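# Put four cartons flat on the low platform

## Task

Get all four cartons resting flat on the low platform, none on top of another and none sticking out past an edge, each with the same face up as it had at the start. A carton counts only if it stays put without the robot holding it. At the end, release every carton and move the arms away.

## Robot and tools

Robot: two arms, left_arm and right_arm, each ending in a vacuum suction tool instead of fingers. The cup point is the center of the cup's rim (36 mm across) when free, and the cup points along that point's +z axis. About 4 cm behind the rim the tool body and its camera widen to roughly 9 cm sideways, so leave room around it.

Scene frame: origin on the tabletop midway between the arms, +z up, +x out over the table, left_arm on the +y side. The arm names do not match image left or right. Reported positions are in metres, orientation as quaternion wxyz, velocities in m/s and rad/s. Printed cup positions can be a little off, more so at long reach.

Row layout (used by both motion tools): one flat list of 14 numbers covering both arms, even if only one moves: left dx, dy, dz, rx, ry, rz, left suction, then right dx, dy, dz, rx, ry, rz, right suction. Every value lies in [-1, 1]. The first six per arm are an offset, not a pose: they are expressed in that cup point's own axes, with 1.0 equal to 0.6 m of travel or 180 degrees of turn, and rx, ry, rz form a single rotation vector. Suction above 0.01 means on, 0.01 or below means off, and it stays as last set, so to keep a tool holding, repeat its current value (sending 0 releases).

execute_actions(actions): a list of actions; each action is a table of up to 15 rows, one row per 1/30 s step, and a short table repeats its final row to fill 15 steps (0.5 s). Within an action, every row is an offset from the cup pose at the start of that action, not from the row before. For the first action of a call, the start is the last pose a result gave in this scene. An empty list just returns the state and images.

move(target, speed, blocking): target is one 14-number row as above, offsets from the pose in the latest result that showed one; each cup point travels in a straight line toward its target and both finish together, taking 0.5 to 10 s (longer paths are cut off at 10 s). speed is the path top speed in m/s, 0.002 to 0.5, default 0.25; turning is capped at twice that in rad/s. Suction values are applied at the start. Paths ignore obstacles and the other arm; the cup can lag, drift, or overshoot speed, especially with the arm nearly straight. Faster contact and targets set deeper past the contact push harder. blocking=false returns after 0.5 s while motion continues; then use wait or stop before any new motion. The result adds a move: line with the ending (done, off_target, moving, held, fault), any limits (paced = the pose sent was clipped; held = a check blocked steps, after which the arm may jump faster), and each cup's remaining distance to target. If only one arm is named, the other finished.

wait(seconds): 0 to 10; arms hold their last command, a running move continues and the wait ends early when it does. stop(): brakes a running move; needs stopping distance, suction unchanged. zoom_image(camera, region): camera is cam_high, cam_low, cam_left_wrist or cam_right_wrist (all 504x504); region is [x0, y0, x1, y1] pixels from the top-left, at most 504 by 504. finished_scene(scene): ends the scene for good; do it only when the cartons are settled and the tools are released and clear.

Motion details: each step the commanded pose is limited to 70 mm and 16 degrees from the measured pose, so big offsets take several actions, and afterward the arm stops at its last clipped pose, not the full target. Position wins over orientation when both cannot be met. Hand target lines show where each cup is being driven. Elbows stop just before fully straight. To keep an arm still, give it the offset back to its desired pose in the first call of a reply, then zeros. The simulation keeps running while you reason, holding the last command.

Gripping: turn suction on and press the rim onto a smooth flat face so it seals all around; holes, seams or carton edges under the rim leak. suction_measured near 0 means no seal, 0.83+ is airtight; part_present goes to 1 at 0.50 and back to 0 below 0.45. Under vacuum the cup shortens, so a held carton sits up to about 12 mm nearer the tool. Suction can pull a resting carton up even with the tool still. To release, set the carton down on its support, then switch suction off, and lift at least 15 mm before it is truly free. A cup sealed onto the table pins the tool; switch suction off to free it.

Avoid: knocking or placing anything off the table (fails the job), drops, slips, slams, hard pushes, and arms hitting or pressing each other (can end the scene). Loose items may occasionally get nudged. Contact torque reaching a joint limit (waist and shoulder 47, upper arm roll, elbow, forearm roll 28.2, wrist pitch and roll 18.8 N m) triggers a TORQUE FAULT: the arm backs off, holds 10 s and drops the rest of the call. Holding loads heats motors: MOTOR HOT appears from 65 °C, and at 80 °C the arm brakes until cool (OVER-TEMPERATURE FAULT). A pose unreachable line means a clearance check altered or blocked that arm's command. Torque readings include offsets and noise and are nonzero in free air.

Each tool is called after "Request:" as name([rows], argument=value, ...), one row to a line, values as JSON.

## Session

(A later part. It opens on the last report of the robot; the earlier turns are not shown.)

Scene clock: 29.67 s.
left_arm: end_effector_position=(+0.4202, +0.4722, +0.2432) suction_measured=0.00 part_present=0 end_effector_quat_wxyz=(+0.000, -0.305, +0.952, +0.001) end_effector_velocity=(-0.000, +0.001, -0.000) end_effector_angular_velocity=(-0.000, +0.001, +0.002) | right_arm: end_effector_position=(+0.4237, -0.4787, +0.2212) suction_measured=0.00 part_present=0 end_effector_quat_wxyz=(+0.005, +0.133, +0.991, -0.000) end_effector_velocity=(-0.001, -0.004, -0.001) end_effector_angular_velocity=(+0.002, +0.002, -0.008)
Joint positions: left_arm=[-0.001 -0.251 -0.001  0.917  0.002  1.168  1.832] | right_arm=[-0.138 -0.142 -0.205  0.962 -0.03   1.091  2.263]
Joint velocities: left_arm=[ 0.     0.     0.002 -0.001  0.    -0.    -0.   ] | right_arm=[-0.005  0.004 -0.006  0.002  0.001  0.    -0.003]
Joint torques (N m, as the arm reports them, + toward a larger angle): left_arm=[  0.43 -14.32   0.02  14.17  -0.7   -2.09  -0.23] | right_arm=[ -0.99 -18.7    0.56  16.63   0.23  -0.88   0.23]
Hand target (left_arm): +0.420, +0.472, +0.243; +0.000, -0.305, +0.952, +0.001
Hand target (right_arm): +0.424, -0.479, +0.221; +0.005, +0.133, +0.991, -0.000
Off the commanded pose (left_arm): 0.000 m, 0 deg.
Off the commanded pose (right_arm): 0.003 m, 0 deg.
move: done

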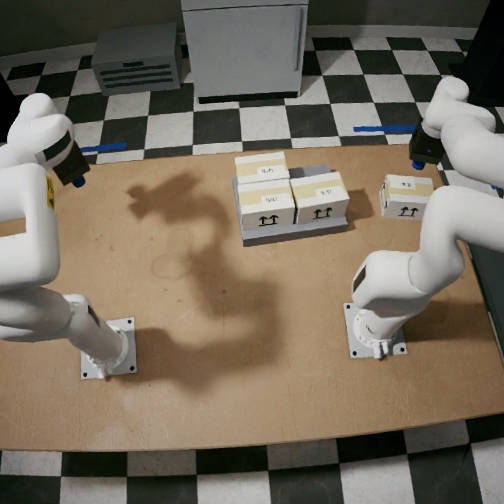

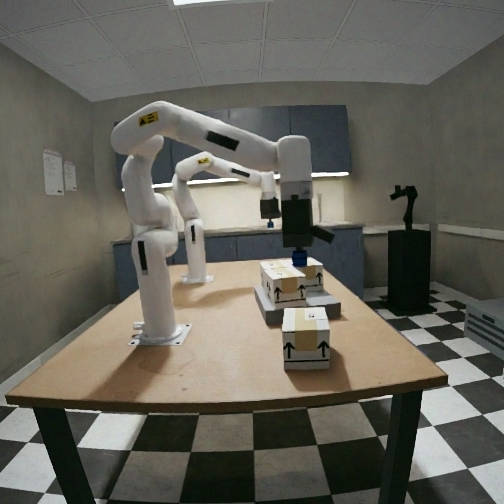

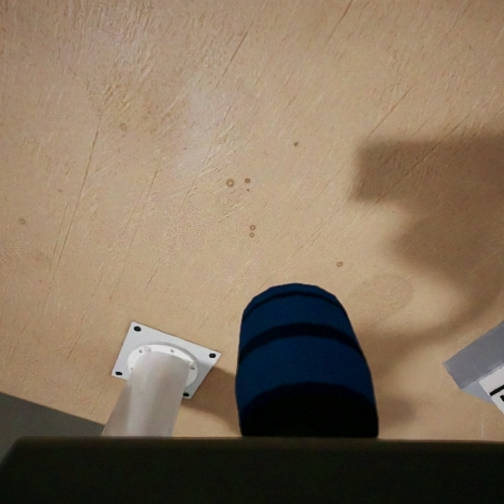

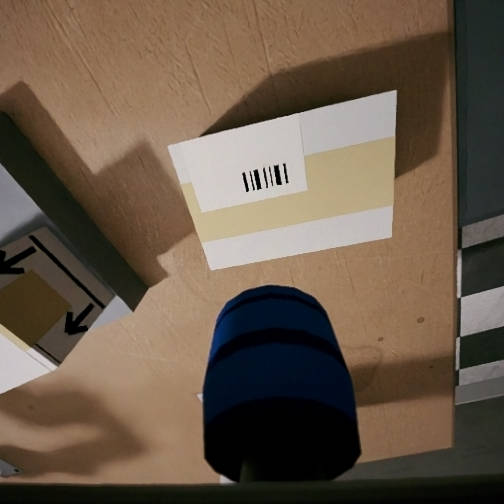

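Request:
move(target=[0,0,0,0,0,0,0,-0.013,-0.03,0.165,0,0,-0.011,0], speed=0.12)

Request:
move(target=[0,0,0,0,0,0,0,0,0,0.033,0,0,0,1], speed=0.03)

Request:
move(target=[0,0,0,0,0,0,0,0,0,-0.3,0,0,-0.074,1], speed=0.15)

Request:
move(target=[0,0,0,0,0,0,0,-0.18,0.497,0,0,0,0,1])

Request:
move(target=[0,0,0,0,0,0,0,0,0,0.21,0,0,0,1], speed=0.1)

Request:
zoom_image(camera="cam_high", region=[200, 120, 380, 260])

Scene clock: 39.07 s.
left_arm: end_effector_position=(+0.4202, +0.4722, +0.2432) suction_measured=0.00 part_present=0 end_effector_quat_wxyz=(+0.000, -0.305, +0.952, +0.001) end_effector_velocity=(-0.001, +0.001, -0.000) end_effector_angular_velocity=(-0.001, +0.002, +0.002) | right_arm: end_effector_position=(+0.4273, -0.4983, +0.1226) suction_measured=0.00 part_present=0 end_effector_quat_wxyz=(+0.006, +0.116, +0.993, -0.001) end_effector_velocity=(-0.000, +0.001, -0.003) end_effector_angular_velocity=(+0.001, +0.002, +0.003)
Joint positions: left_arm=[-0.001 -0.251 -0.001  0.917  0.002  1.168  1.832] | right_arm=[-0.157  0.028 -0.235  0.842  0.012  0.803  2.157]
Joint velocities: left_arm=[ 0.001  0.     0.001 -0.    -0.     0.002 -0.   ] | right_arm=[ 0.     0.005  0.002 -0.003  0.002 -0.006 -0.003]
Joint torques (N m, as the arm reports them, + toward a larger angle): left_arm=[  0.42 -14.51   0.34  14.18  -0.92  -2.11  -0.25] | right_arm=[ -0.94 -21.84  -0.08  15.19   0.21  -0.96   0.24]
Hand target (left_arm): +0.420, +0.472, +0.243; +0.000, -0.305, +0.952, +0.001
Hand target (right_arm): +0.427, -0.498, +0.122; +0.005, +0.116, +0.993, -0.000
Off the commanded pose (left_arm): 0.000 m, 0 deg.
Off the commanded pose (right_arm): 0.000 m, 0 deg.
move: done

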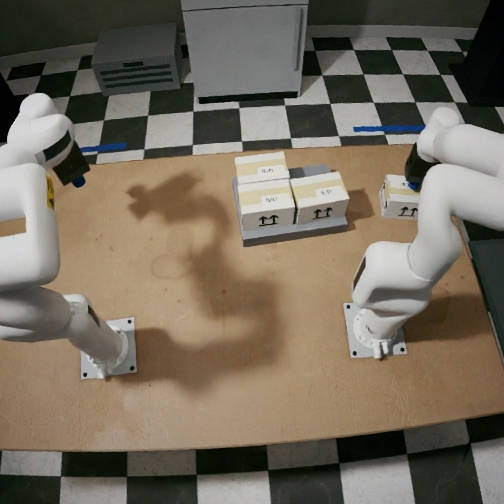

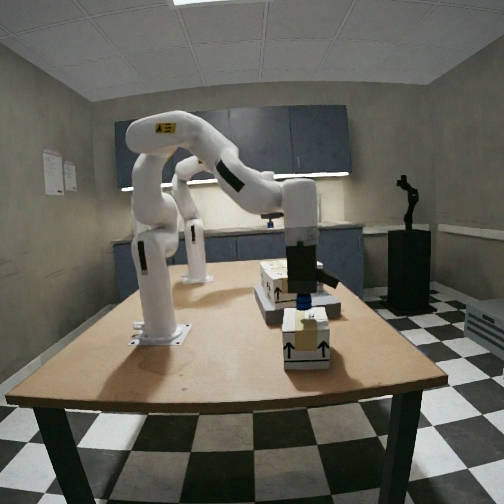

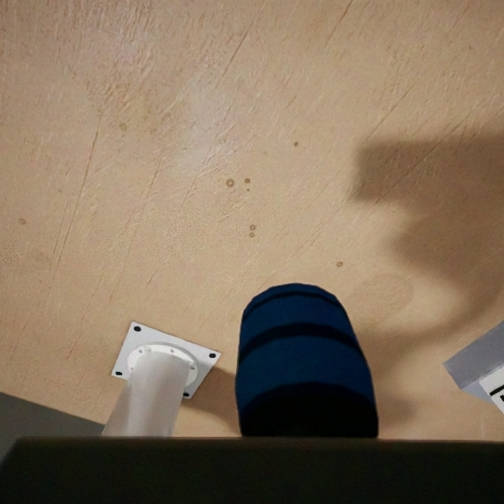

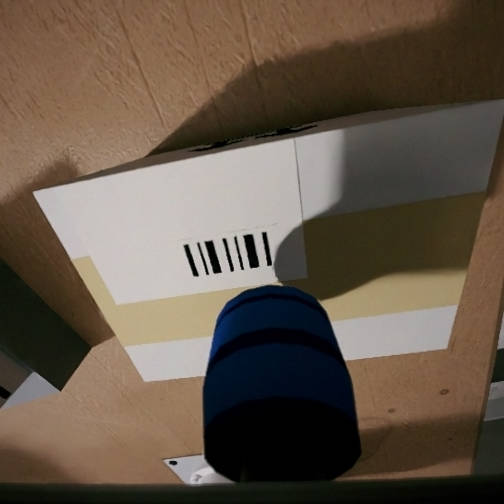

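Scene clock: 40.07 s.
left_arm: end_effector_position=(+0.4202, +0.4722, +0.2432) suction_measured=0.00 part_present=0 end_effector_quat_wxyz=(+0.000, -0.305, +0.952, +0.001) end_effector_velocity=(-0.001, -0.000, -0.001) end_effector_angular_velocity=(-0.001, +0.003, -0.000) | right_arm: end_effector_position=(+0.4275, -0.4983, +0.1029) suction_measured=0.00 part_present=0 end_effector_quat_wxyz=(+0.006, +0.116, +0.993, -0.001) end_effector_velocity=(+0.002, +0.000, -0.000) end_effector_angular_velocity=(-0.001, -0.003, +0.002)
Joint positions: left_arm=[-0.001 -0.251 -0.001  0.917  0.002  1.168  1.832] | right_arm=[-0.158  0.067 -0.234  0.822  0.026  0.746  2.146]
Joint velocities: left_arm=[-0.001  0.     0.001 -0.002 -0.     0.001  0.   ] | right_arm=[ 0.001  0.003  0.001  0.001  0.002 -0.005 -0.001]
Joint torques (N m, as the arm reports them, + toward a larger angle): left_arm=[  0.15 -14.25   0.    13.86  -0.84  -2.1   -0.36] | right_arm=[ -0.98 -22.15  -0.07  14.75   0.26  -0.91   0.22]
Hand target (left_arm): +0.420, +0.472, +0.243; +0.000, -0.305, +0.952, +0.001
Hand target (right_arm): +0.427, -0.498, +0.103; +0.006, +0.116, +0.993, -0.001
Off the commanded pose (left_arm): 0.000 m, 0 deg.
Off the commanded pose (right_arm): 0.000 m, 0 deg.
move: done

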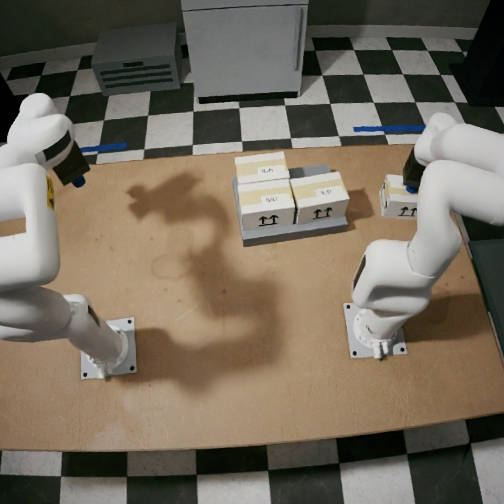

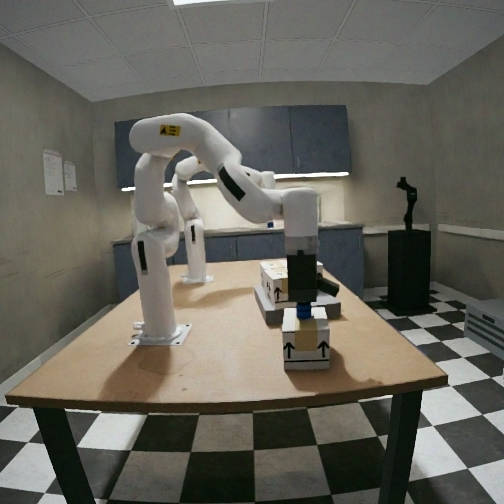

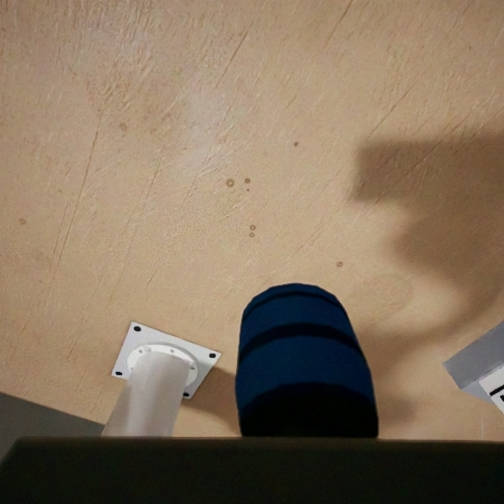

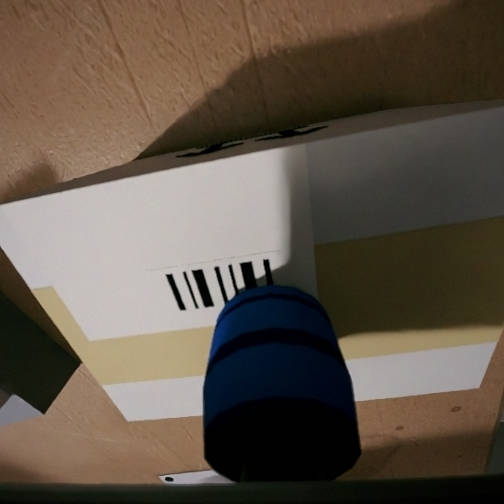

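Scene clock: 41.73 s.
left_arm: end_effector_position=(+0.4202, +0.4722, +0.2432) suction_measured=0.00 part_present=0 end_effector_quat_wxyz=(+0.000, -0.305, +0.952, +0.001) end_effector_velocity=(-0.000, +0.000, -0.000) end_effector_angular_velocity=(+0.000, +0.001, +0.000) | right_arm: end_effector_position=(+0.4259, -0.4980, +0.2825) suction_measured=0.00 part_present=0 end_effector_quat_wxyz=(+0.005, -0.000, +1.000, -0.001) end_effector_velocity=(+0.001, -0.000, +0.004) end_effector_angular_velocity=(-0.000, -0.002, +0.002)
Joint positions: left_arm=[-0.001 -0.251 -0.001  0.917  0.002  1.168  1.832] | right_arm=[-0.147 -0.144 -0.229  1.138 -0.032  1.268  1.96 ]
Joint velocities: left_arm=[-0.     0.     0.    -0.001  0.    -0.    -0.001] | right_arm=[ 0.    -0.     0.     0.01   0.001  0.008 -0.002]
Joint torques (N m, as the arm reports them, + toward a larger angle): left_arm=[  0.61 -14.37   0.1   14.12  -0.91  -2.25  -0.28] | right_arm=[ -0.99 -18.81   0.58  16.93   0.15  -0.97   0.26]
Hand target (left_arm): +0.420, +0.472, +0.243; +0.000, -0.305, +0.952, +0.001
Hand target (right_arm): +0.426, -0.498, +0.283; +0.006, -0.000, +1.000, -0.001
Off the commanded pose (left_arm): 0.000 m, 0 deg.
Off the commanded pose (right_arm): 0.001 m, 0 deg.
move: done

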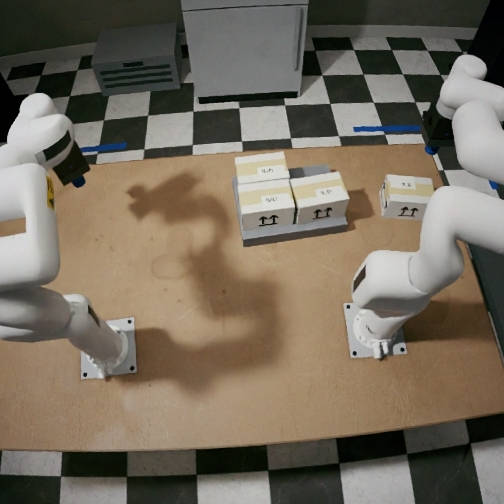

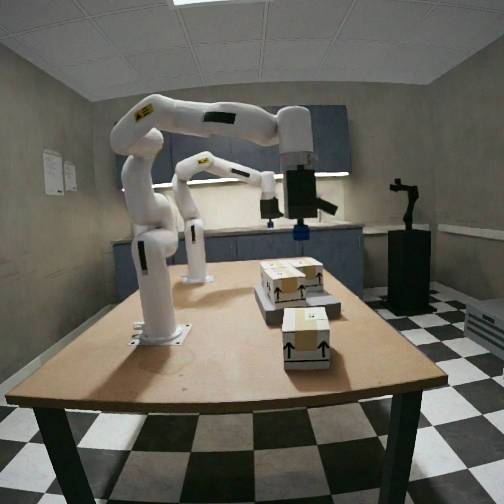

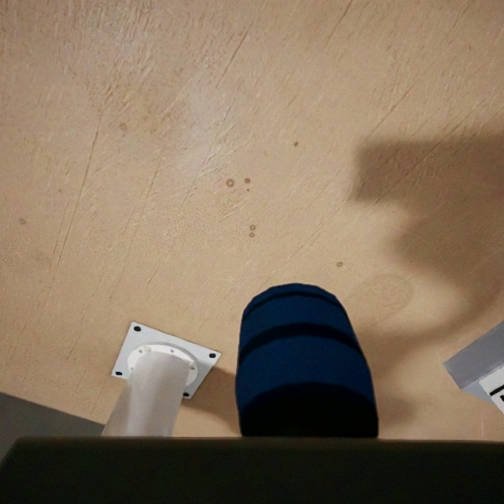

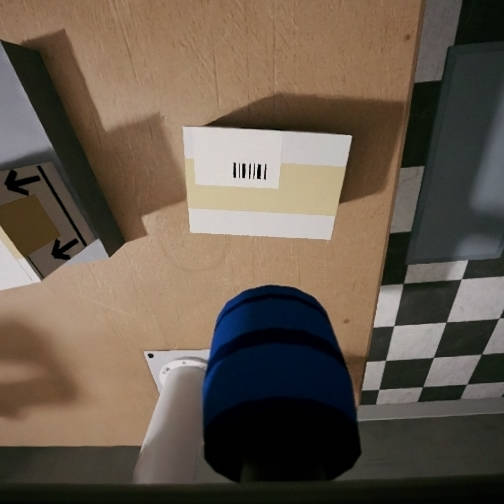

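Scene clock: 43.60 s.
left_arm: end_effector_position=(+0.4202, +0.4722, +0.2432) suction_measured=0.00 part_present=0 end_effector_quat_wxyz=(+0.000, -0.305, +0.952, +0.001) end_effector_velocity=(+0.000, -0.000, +0.000) end_effector_angular_velocity=(+0.000, -0.001, -0.001) | right_arm: end_effector_position=(+0.5343, -0.1994, +0.2833) suction_measured=0.00 part_present=0 end_effector_quat_wxyz=(+0.005, +0.000, +1.000, +0.001) end_effector_velocity=(+0.001, +0.004, +0.000) end_effector_angular_velocity=(+0.001, +0.001, +0.005)
Joint positions: left_arm=[-0.001 -0.251 -0.001  0.917  0.002  1.168  1.832] | right_arm=[ 0.155  0.143  0.112  1.464 -0.016  1.311  2.596]
Joint velocities: left_arm=[-0.001 -0.001 -0.001 -0.     0.    -0.001  0.   ] | right_arm=[ 0.004  0.006  0.003  0.009 -0.     0.004  0.002]
Joint torques (N m, as the arm reports them, + toward a larger angle): left_arm=[  0.46 -14.48   0.32  14.22  -0.83  -2.28  -0.46] | right_arm=[ -1.09 -27.5    0.25  16.87   0.18  -0.88   0.3 ]
Hand target (left_arm): +0.420, +0.472, +0.243; +0.000, -0.305, +0.952, +0.001
Hand target (right_arm): +0.534, -0.199, +0.283; +0.005, -0.000, +1.000, +0.001
Off the commanded pose (left_arm): 0.000 m, 0 deg.
Off the commanded pose (right_arm): 0.001 m, 0 deg.
move: done

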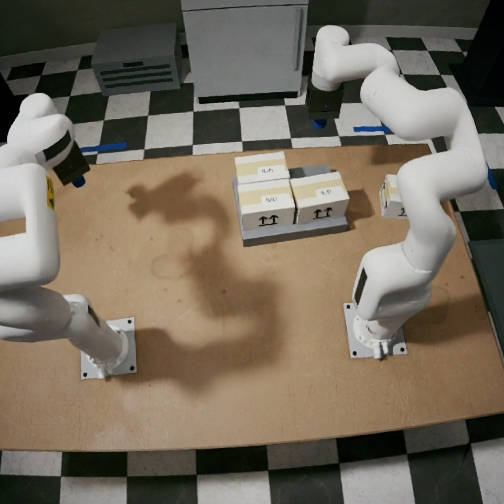

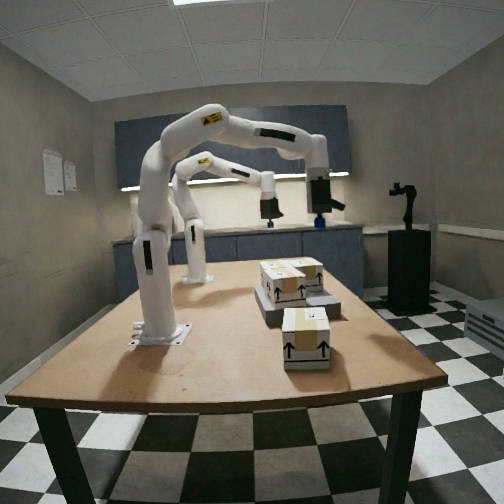

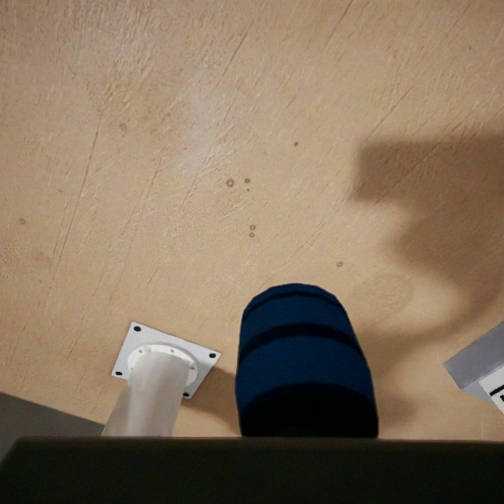

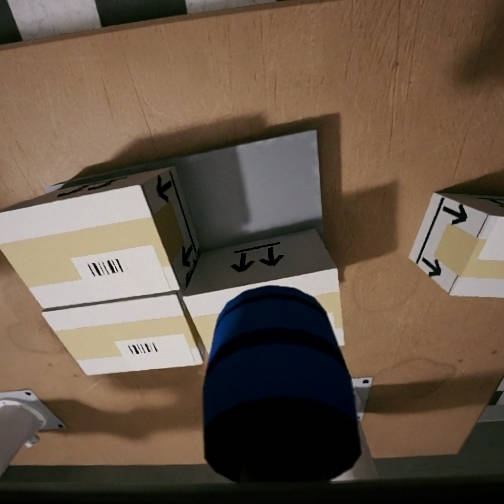

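Scene clock: 45.27 s.
left_arm: end_effector_position=(+0.4202, +0.4722, +0.2432) suction_measured=0.00 part_present=0 end_effector_quat_wxyz=(+0.000, -0.305, +0.952, +0.001) end_effector_velocity=(-0.000, -0.000, -0.000) end_effector_angular_velocity=(-0.000, -0.000, +0.000) | right_arm: end_effector_position=(+0.5355, -0.1992, +0.1578) suction_measured=0.00 part_present=0 end_effector_quat_wxyz=(+0.006, +0.000, +1.000, +0.001) end_effector_velocity=(-0.001, +0.001, -0.003) end_effector_angular_velocity=(-0.001, +0.001, +0.003)
Joint positions: left_arm=[-0.001 -0.251 -0.001  0.917  0.002  1.168  1.832] | right_arm=[ 0.157  0.23   0.109  1.212 -0.03   0.971  2.605]
Joint velocities: left_arm=[ 0.    -0.     0.    -0.001 -0.    -0.     0.   ] | right_arm=[ 0.     0.003  0.001 -0.005 -0.001 -0.007 -0.001]
Joint torques (N m, as the arm reports them, + toward a larger angle): left_arm=[  0.53 -14.32   0.15  14.2   -0.92  -2.16  -0.29] | right_arm=[ -0.97 -29.05   0.4   16.12   0.24  -0.82   0.26]
Hand target (left_arm): +0.420, +0.472, +0.243; +0.000, -0.305, +0.952, +0.001
Hand target (right_arm): +0.535, -0.199, +0.157; +0.005, +0.000, +1.000, +0.001
Off the commanded pose (left_arm): 0.000 m, 0 deg.
Off the commanded pose (right_arm): 0.001 m, 0 deg.
move: done

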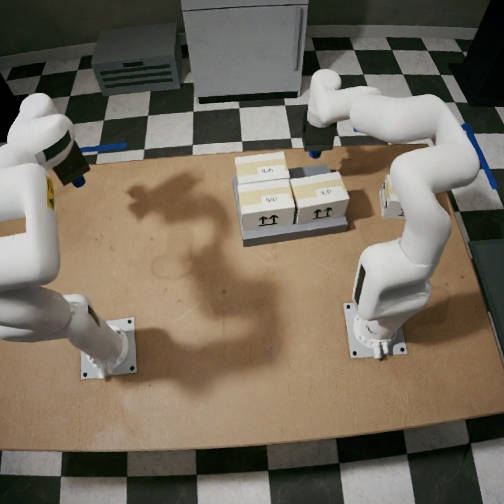

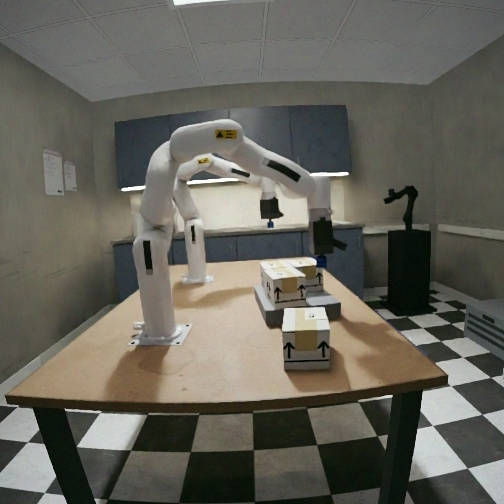

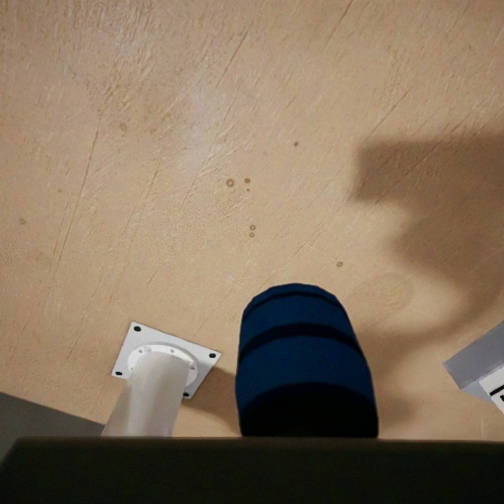

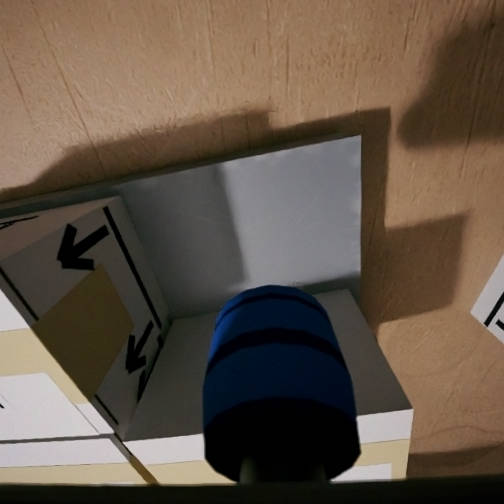

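Region (200, 120, 380, 260) of cam_high's 504x504 image, scaled by 2.800, with more detail than that image has.

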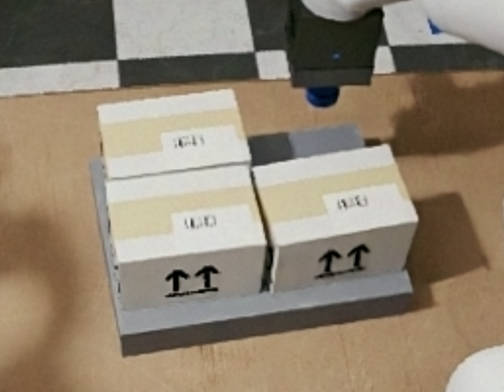

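Missed (too high). Redo.

Request:
move(target=[0,0,0,0,0,0,0,0.185,-0.497,-0.02,0,0,0.074,0])

Request:
move(target=[0,0,0,0,0,0,0,0,0,0.1,0,0,0,0], speed=0.12)

Request:
move(target=[0,0,0,0,0,0,0,0,0,0.025,0,0,0,1], speed=0.03)

Scene clock: 51.93 s.
left_arm: end_effector_position=(+0.4202, +0.4722, +0.2432) suction_measured=0.00 part_present=0 end_effector_quat_wxyz=(+0.000, -0.305, +0.952, +0.001) end_effector_velocity=(-0.001, +0.001, +0.000) end_effector_angular_velocity=(-0.000, +0.000, +0.002) | right_arm: end_effector_position=(+0.4239, -0.4979, +0.1689) suction_measured=0.00 part_present=0 end_effector_quat_wxyz=(+0.006, +0.116, +0.993, -0.000) end_effector_velocity=(-0.002, -0.005, -0.000) end_effector_angular_velocity=(+0.001, +0.001, -0.009)
Joint positions: left_arm=[-0.001 -0.251 -0.001  0.917  0.002  1.168  1.832] | right_arm=[-0.184 -0.058 -0.207  0.893 -0.011  0.938  2.172]
Joint velocities: left_arm=[ 0.001 -0.001  0.001 -0.001 -0.     0.001 -0.001] | right_arm=[-0.006  0.    -0.006  0.     0.001  0.001 -0.004]
Joint torques (N m, as the arm reports them, + toward a larger angle): left_arm=[  0.17 -14.37   0.    14.    -0.8   -2.07  -0.32] | right_arm=[ -0.94 -20.18   0.29  16.06   0.2   -0.89   0.22]
Hand target (left_arm): +0.420, +0.472, +0.243; +0.000, -0.305, +0.952, +0.001
Hand target (right_arm): +0.424, -0.499, +0.169; +0.006, +0.116, +0.993, -0.000
Off the commanded pose (left_arm): 0.000 m, 0 deg.
Off the commanded pose (right_arm): 0.001 m, 0 deg.
move: done

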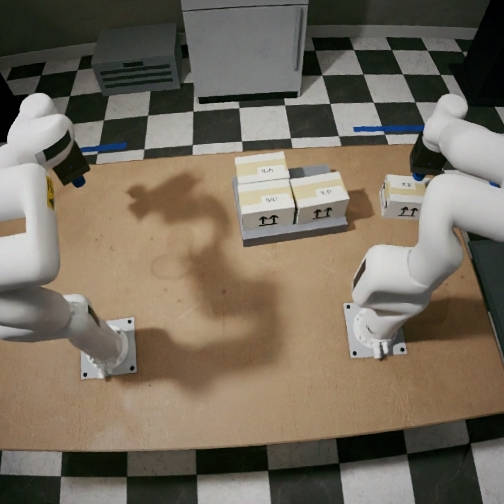

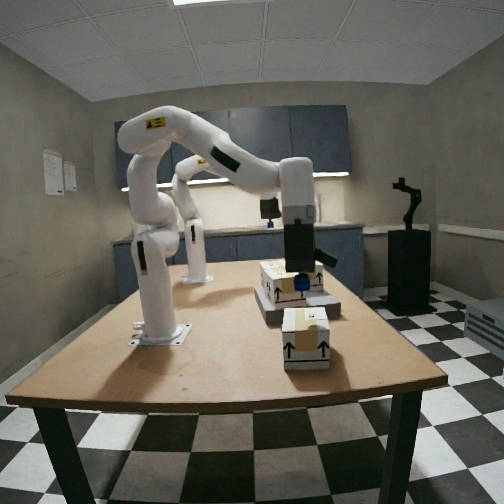

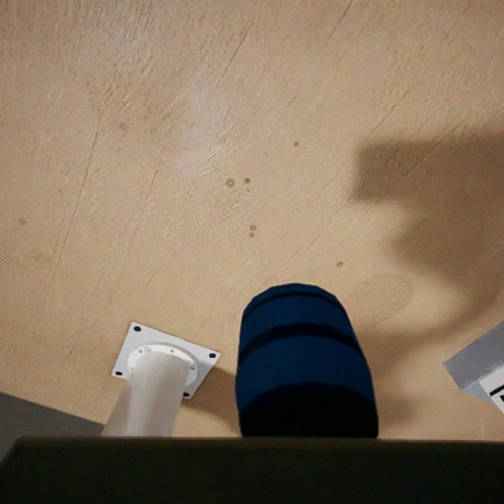

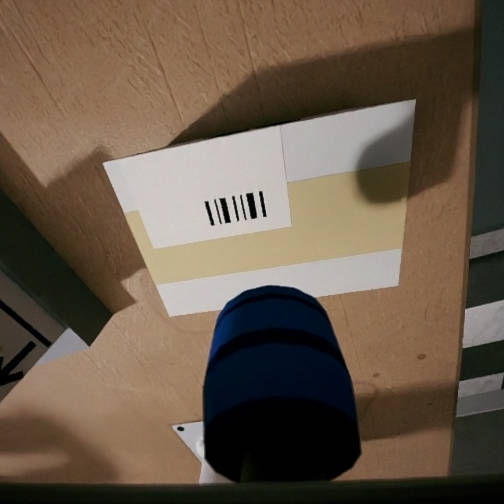

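Scene clock: 52.90 s.
left_arm: end_effector_position=(+0.4202, +0.4722, +0.2432) suction_measured=0.00 part_present=0 end_effector_quat_wxyz=(+0.000, -0.305, +0.952, +0.001) end_effector_velocity=(+0.001, +0.001, +0.001) end_effector_angular_velocity=(+0.000, -0.003, +0.002) | right_arm: end_effector_position=(+0.4246, -0.4981, +0.1092) suction_measured=0.00 part_present=0 end_effector_quat_wxyz=(+0.006, +0.116, +0.993, -0.001) end_effector_velocity=(+0.000, +0.001, -0.003) end_effector_angular_velocity=(+0.000, +0.001, +0.001)
Joint positions: left_arm=[-0.001 -0.251 -0.001  0.917  0.002  1.168  1.832] | right_arm=[-0.185  0.045 -0.209  0.817  0.017  0.761  2.15 ]
Joint velocities: left_arm=[ 0.    -0.001  0.001  0.001  0.    -0.001 -0.   ] | right_arm=[ 0.001  0.005  0.    -0.002  0.002 -0.006 -0.001]
Joint torques (N m, as the arm reports them, + toward a larger angle): left_arm=[  0.21 -14.86   0.03  13.85  -0.84  -2.1   -0.34] | right_arm=[ -0.88 -22.08  -0.08  14.93   0.26  -0.88   0.25]
Hand target (left_arm): +0.420, +0.472, +0.243; +0.000, -0.305, +0.952, +0.001
Hand target (right_arm): +0.424, -0.498, +0.109; +0.006, +0.116, +0.993, -0.000
Off the commanded pose (left_arm): 0.000 m, 0 deg.
Off the commanded pose (right_arm): 0.000 m, 0 deg.
move: done

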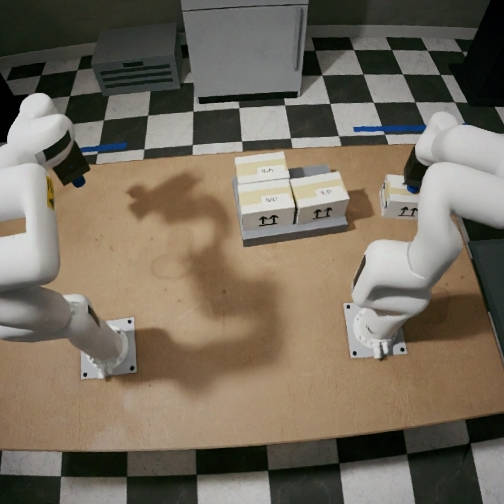

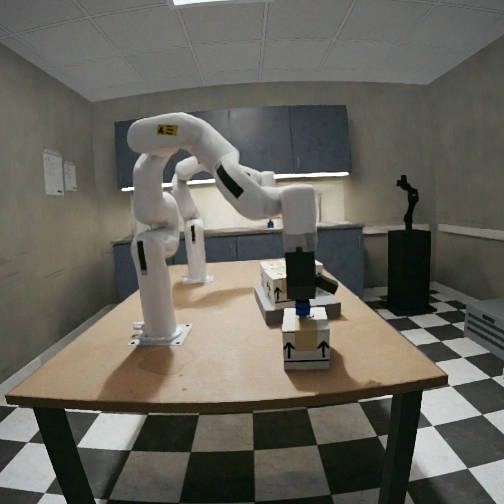

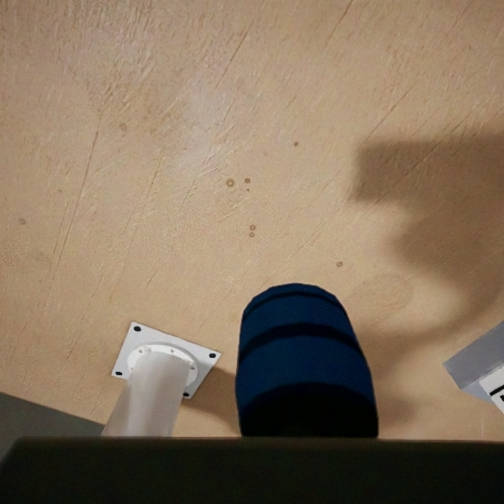

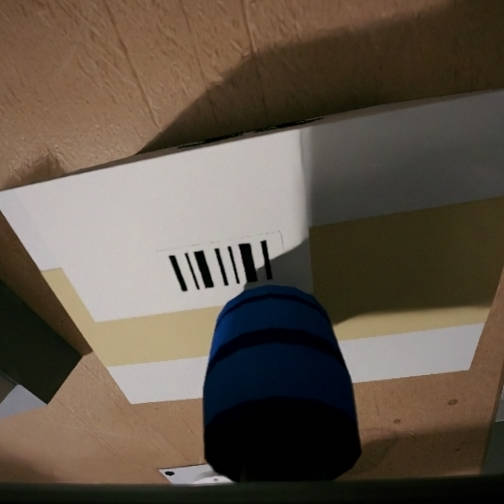

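Scene clock: 53.70 s.
left_arm: end_effector_position=(+0.4202, +0.4722, +0.2432) suction_measured=0.00 part_present=0 end_effector_quat_wxyz=(+0.000, -0.305, +0.952, +0.001) end_effector_velocity=(+0.000, -0.001, +0.000) end_effector_angular_velocity=(+0.000, -0.001, -0.003) | right_arm: end_effector_position=(+0.4245, -0.4980, +0.0941) suction_measured=0.94 part_present=1 end_effector_quat_wxyz=(+0.006, +0.116, +0.993, -0.000) end_effector_velocity=(+0.003, -0.001, +0.001) end_effector_angular_velocity=(-0.002, -0.008, -0.001)
Joint positions: left_arm=[-0.001 -0.251 -0.001  0.917  0.002  1.168  1.832] | right_arm=[-0.186  0.076 -0.208  0.803  0.028  0.717  2.143]
Joint velocities: left_arm=[-0.002  0.    -0.001  0.001 -0.    -0.     0.   ] | right_arm=[ 0.001  0.    -0.001  0.003  0.003 -0.005 -0.001]
Joint torques (N m, as the arm reports them, + toward a larger angle): left_arm=[  0.28 -14.84   0.19  14.1   -0.95  -2.06  -0.16] | right_arm=[ -1.02 -25.19  -0.17  16.55   0.15  -1.21   0.22]
Hand target (left_arm): +0.420, +0.472, +0.243; +0.000, -0.305, +0.952, +0.001
Hand target (right_arm): +0.425, -0.498, +0.094; +0.006, +0.116, +0.993, -0.001
Off the commanded pose (left_arm): 0.000 m, 0 deg.
Off the commanded pose (right_arm): 0.000 m, 0 deg.
move: done

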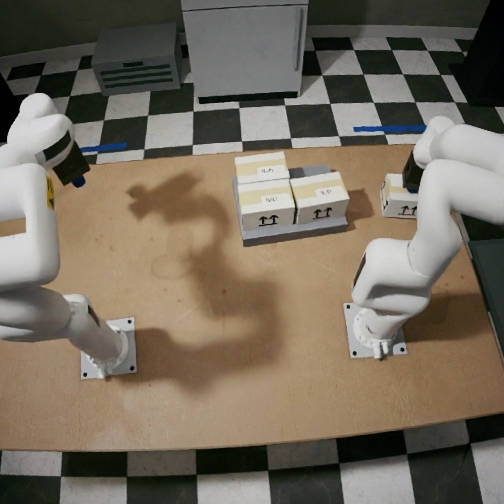

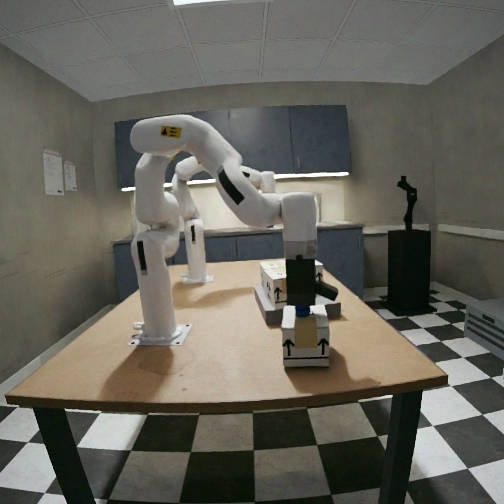

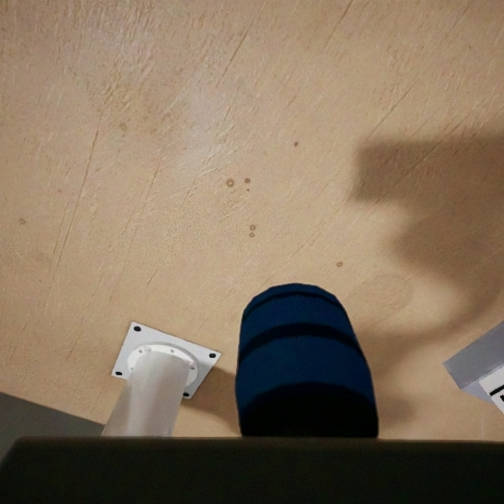

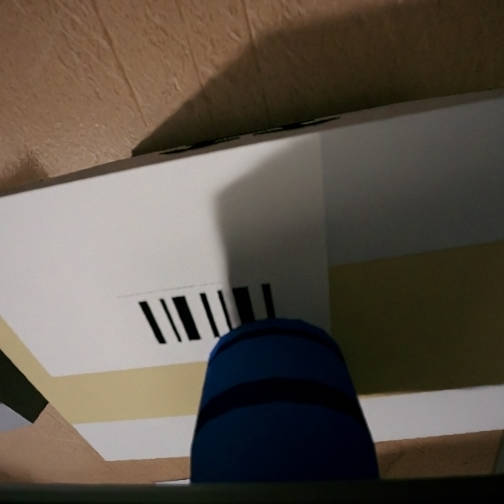

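Request:
move(target=[0,0,0,0,0,0,0,0,0,-0.3,0,0,-0.074,1], speed=0.15)

Request:
move(target=[0,0,0,0,0,0,0,-0.185,0.497,0,0,0,0,1])

Request:
move(target=[0,0,0,0,0,0,0,0,0,0.205,0,0,0,1], speed=0.1)

Request:
zoom_image(camera="cam_high", region=[200, 120, 380, 260])

Scene clock: 61.60 s.
left_arm: end_effector_position=(+0.4202, +0.4722, +0.2432) suction_measured=0.00 part_present=0 end_effector_quat_wxyz=(+0.000, -0.305, +0.952, +0.001) end_effector_velocity=(+0.000, -0.000, +0.000) end_effector_angular_velocity=(+0.000, -0.002, -0.001) | right_arm: end_effector_position=(+0.4227, -0.4976, +0.2735) suction_measured=1.00 part_present=1 end_effector_quat_wxyz=(+0.005, -0.000, +1.000, -0.001) end_effector_velocity=(+0.001, -0.000, +0.005) end_effector_angular_velocity=(+0.000, -0.001, +0.005)
Joint positions: left_arm=[-0.001 -0.251 -0.001  0.917  0.002  1.168  1.832] | right_arm=[-0.176 -0.15  -0.204  1.105 -0.03   1.242  1.956]
Joint velocities: left_arm=[-0.    -0.002 -0.001 -0.002  0.    -0.003 -0.   ] | right_arm=[ 0.001 -0.001 -0.     0.013  0.001  0.012 -0.005]
Joint torques (N m, as the arm reports them, + toward a larger angle): left_arm=[  0.39 -13.98   0.31  14.09  -0.79  -2.26  -0.21] | right_arm=[ -1.06 -21.92   0.66  19.31   0.22  -1.33   0.3 ]
Hand target (left_arm): +0.420, +0.472, +0.243; +0.000, -0.305, +0.952, +0.001
Hand target (right_arm): +0.423, -0.498, +0.274; +0.006, -0.000, +1.000, -0.001
Off the commanded pose (left_arm): 0.000 m, 0 deg.
Off the commanded pose (right_arm): 0.001 m, 0 deg.
move: done

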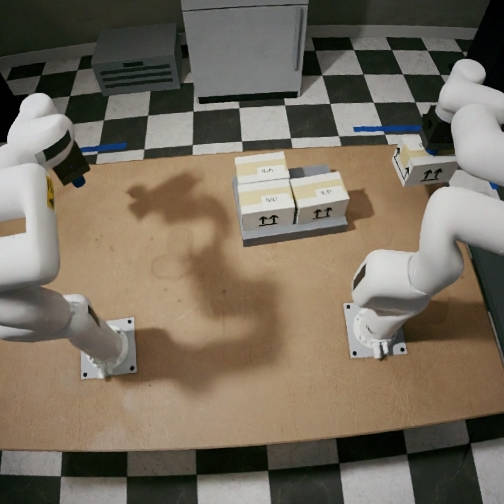

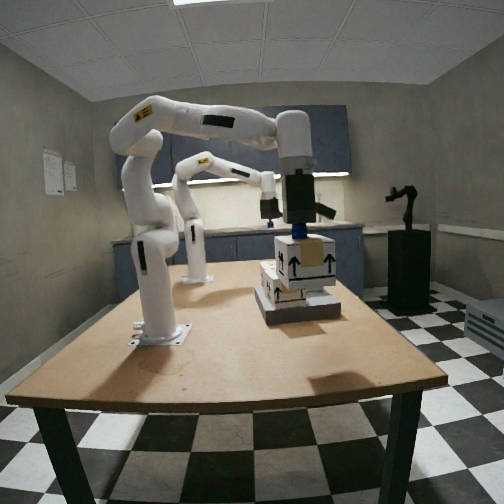

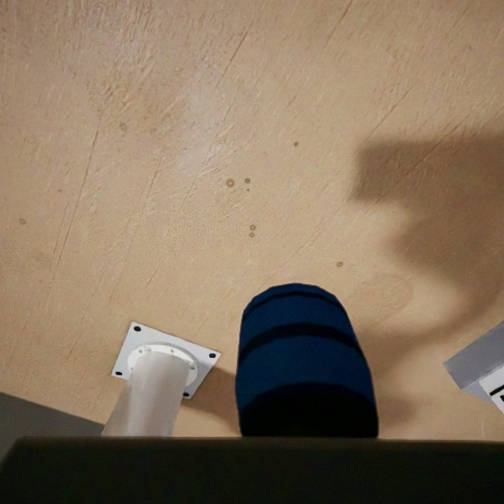

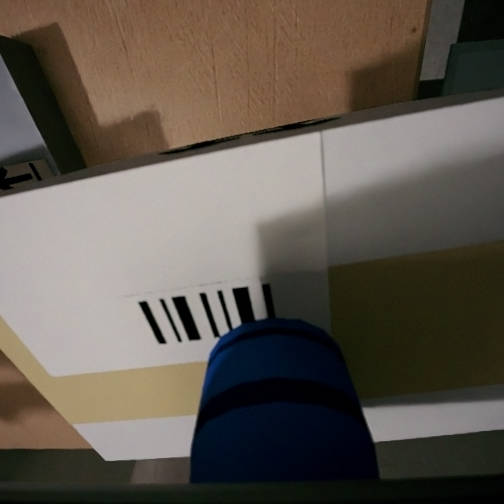

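Scene clock: 63.47 s.
left_arm: end_effector_position=(+0.4202, +0.4722, +0.2432) suction_measured=0.00 part_present=0 end_effector_quat_wxyz=(+0.000, -0.305, +0.952, +0.001) end_effector_velocity=(-0.000, +0.000, -0.000) end_effector_angular_velocity=(+0.000, +0.001, +0.000) | right_arm: end_effector_position=(+0.5342, -0.1991, +0.2744) suction_measured=1.00 part_present=1 end_effector_quat_wxyz=(+0.005, +0.000, +1.000, +0.002) end_effector_velocity=(-0.000, +0.006, -0.001) end_effector_angular_velocity=(-0.000, +0.004, +0.010)
Joint positions: left_arm=[-0.001 -0.251 -0.001  0.917  0.002  1.168  1.832] | right_arm=[ 0.129  0.145  0.141  1.44  -0.021  1.286  2.6  ]
Joint velocities: left_arm=[ 0.     0.001 -0.    -0.     0.    -0.001 -0.   ] | right_arm=[ 0.007  0.007  0.006  0.008 -0.001  0.005  0.003]
Joint torques (N m, as the arm reports them, + toward a larger angle): left_arm=[ -0.02 -14.85   0.14  14.02  -0.99  -2.15  -0.33] | right_arm=[ -1.55 -31.44   0.24  19.68   0.18  -1.15   0.29]
Hand target (left_arm): +0.420, +0.472, +0.243; +0.000, -0.305, +0.952, +0.001
Hand target (right_arm): +0.534, -0.199, +0.274; +0.005, -0.000, +1.000, +0.002
Off the commanded pose (left_arm): 0.000 m, 0 deg.
Off the commanded pose (right_arm): 0.001 m, 0 deg.
move: done

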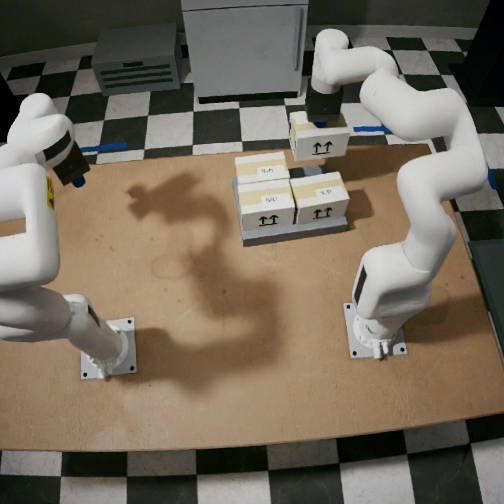

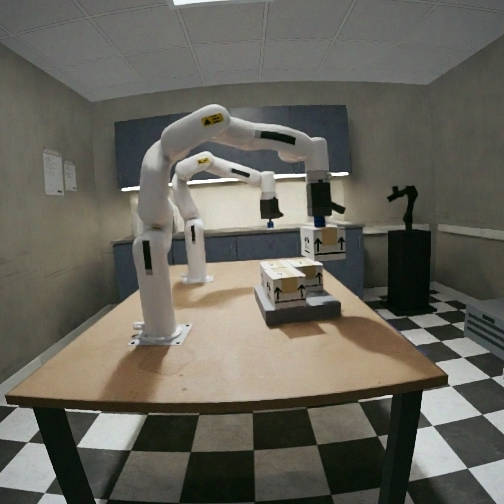

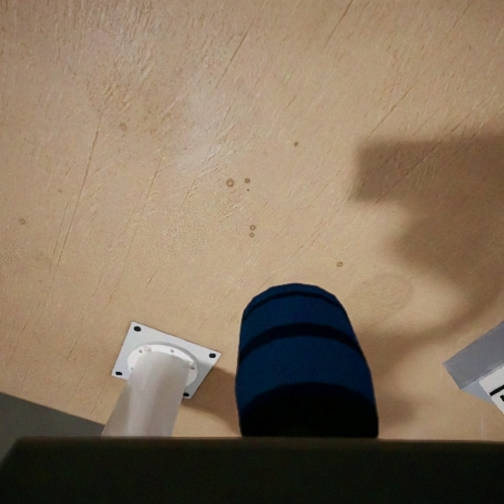

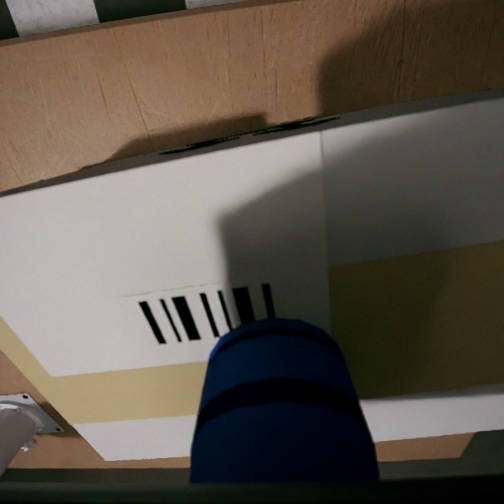

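Scene clock: 65.13 s.
left_arm: end_effector_position=(+0.4202, +0.4722, +0.2432) suction_measured=0.00 part_present=0 end_effector_quat_wxyz=(+0.000, -0.305, +0.952, +0.001) end_effector_velocity=(-0.000, -0.001, -0.000) end_effector_angular_velocity=(+0.000, +0.001, -0.002) | right_arm: end_effector_position=(+0.5354, -0.1988, +0.1520) suction_measured=1.00 part_present=1 end_effector_quat_wxyz=(+0.006, +0.000, +1.000, +0.002) end_effector_velocity=(-0.001, +0.002, -0.004) end_effector_angular_velocity=(-0.000, +0.004, +0.002)
Joint positions: left_arm=[-0.001 -0.251 -0.001  0.917  0.002  1.168  1.832] | right_arm=[ 0.132  0.238  0.137  1.203 -0.039  0.955  2.612]
Joint velocities: left_arm=[-0.001  0.    -0.001 -0.001  0.    -0.     0.   ] | right_arm=[ 0.001  0.005  0.002 -0.005 -0.001 -0.006  0.002]
Joint torques (N m, as the arm reports them, + toward a larger angle): left_arm=[  0.35 -14.66   0.16  14.18  -0.97  -2.17  -0.38] | right_arm=[ -1.01 -32.6    0.62  18.4    0.25  -1.2    0.22]
Hand target (left_arm): +0.420, +0.472, +0.243; +0.000, -0.305, +0.952, +0.001
Hand target (right_arm): +0.535, -0.199, +0.151; +0.005, +0.000, +1.000, +0.002
Off the commanded pose (left_arm): 0.000 m, 0 deg.
Off the commanded pose (right_arm): 0.001 m, 0 deg.
move: done

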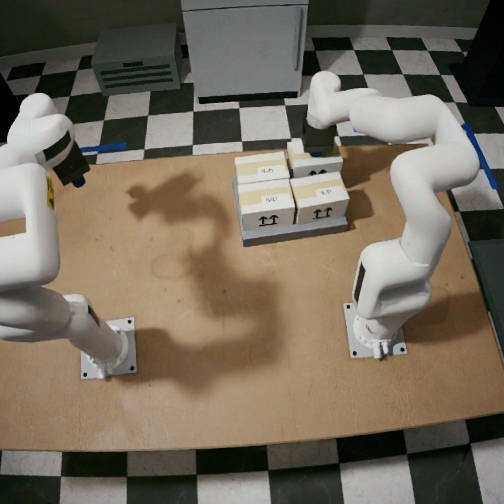

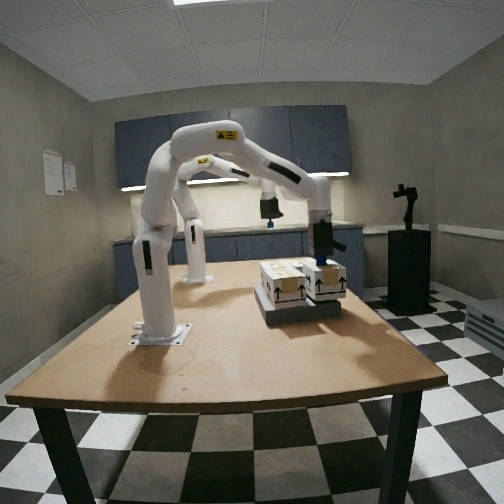

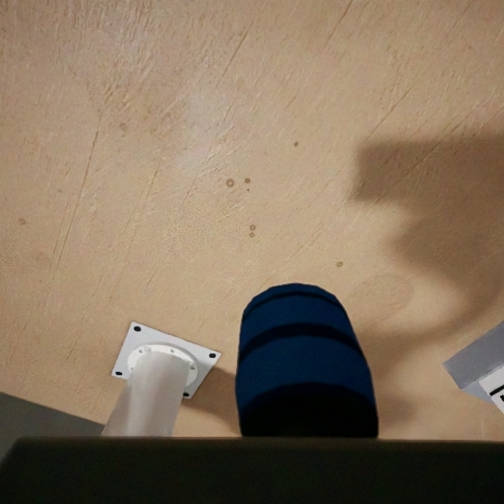

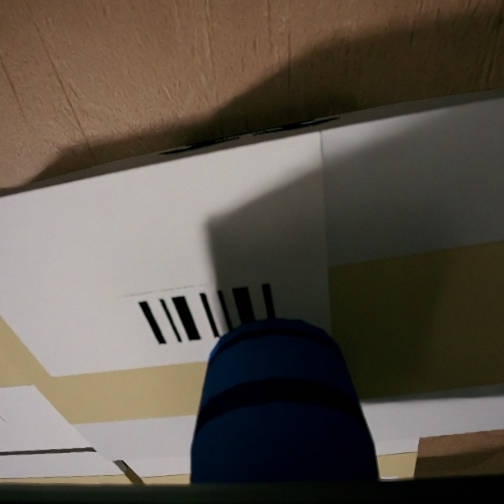

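Region (200, 120, 380, 260) of cam_high's 504x504 image, scaled by 2.800, with more detail than that image has.

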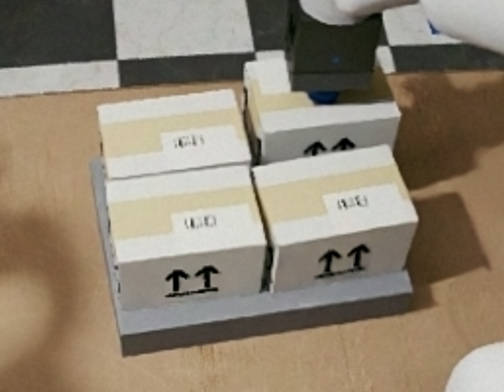

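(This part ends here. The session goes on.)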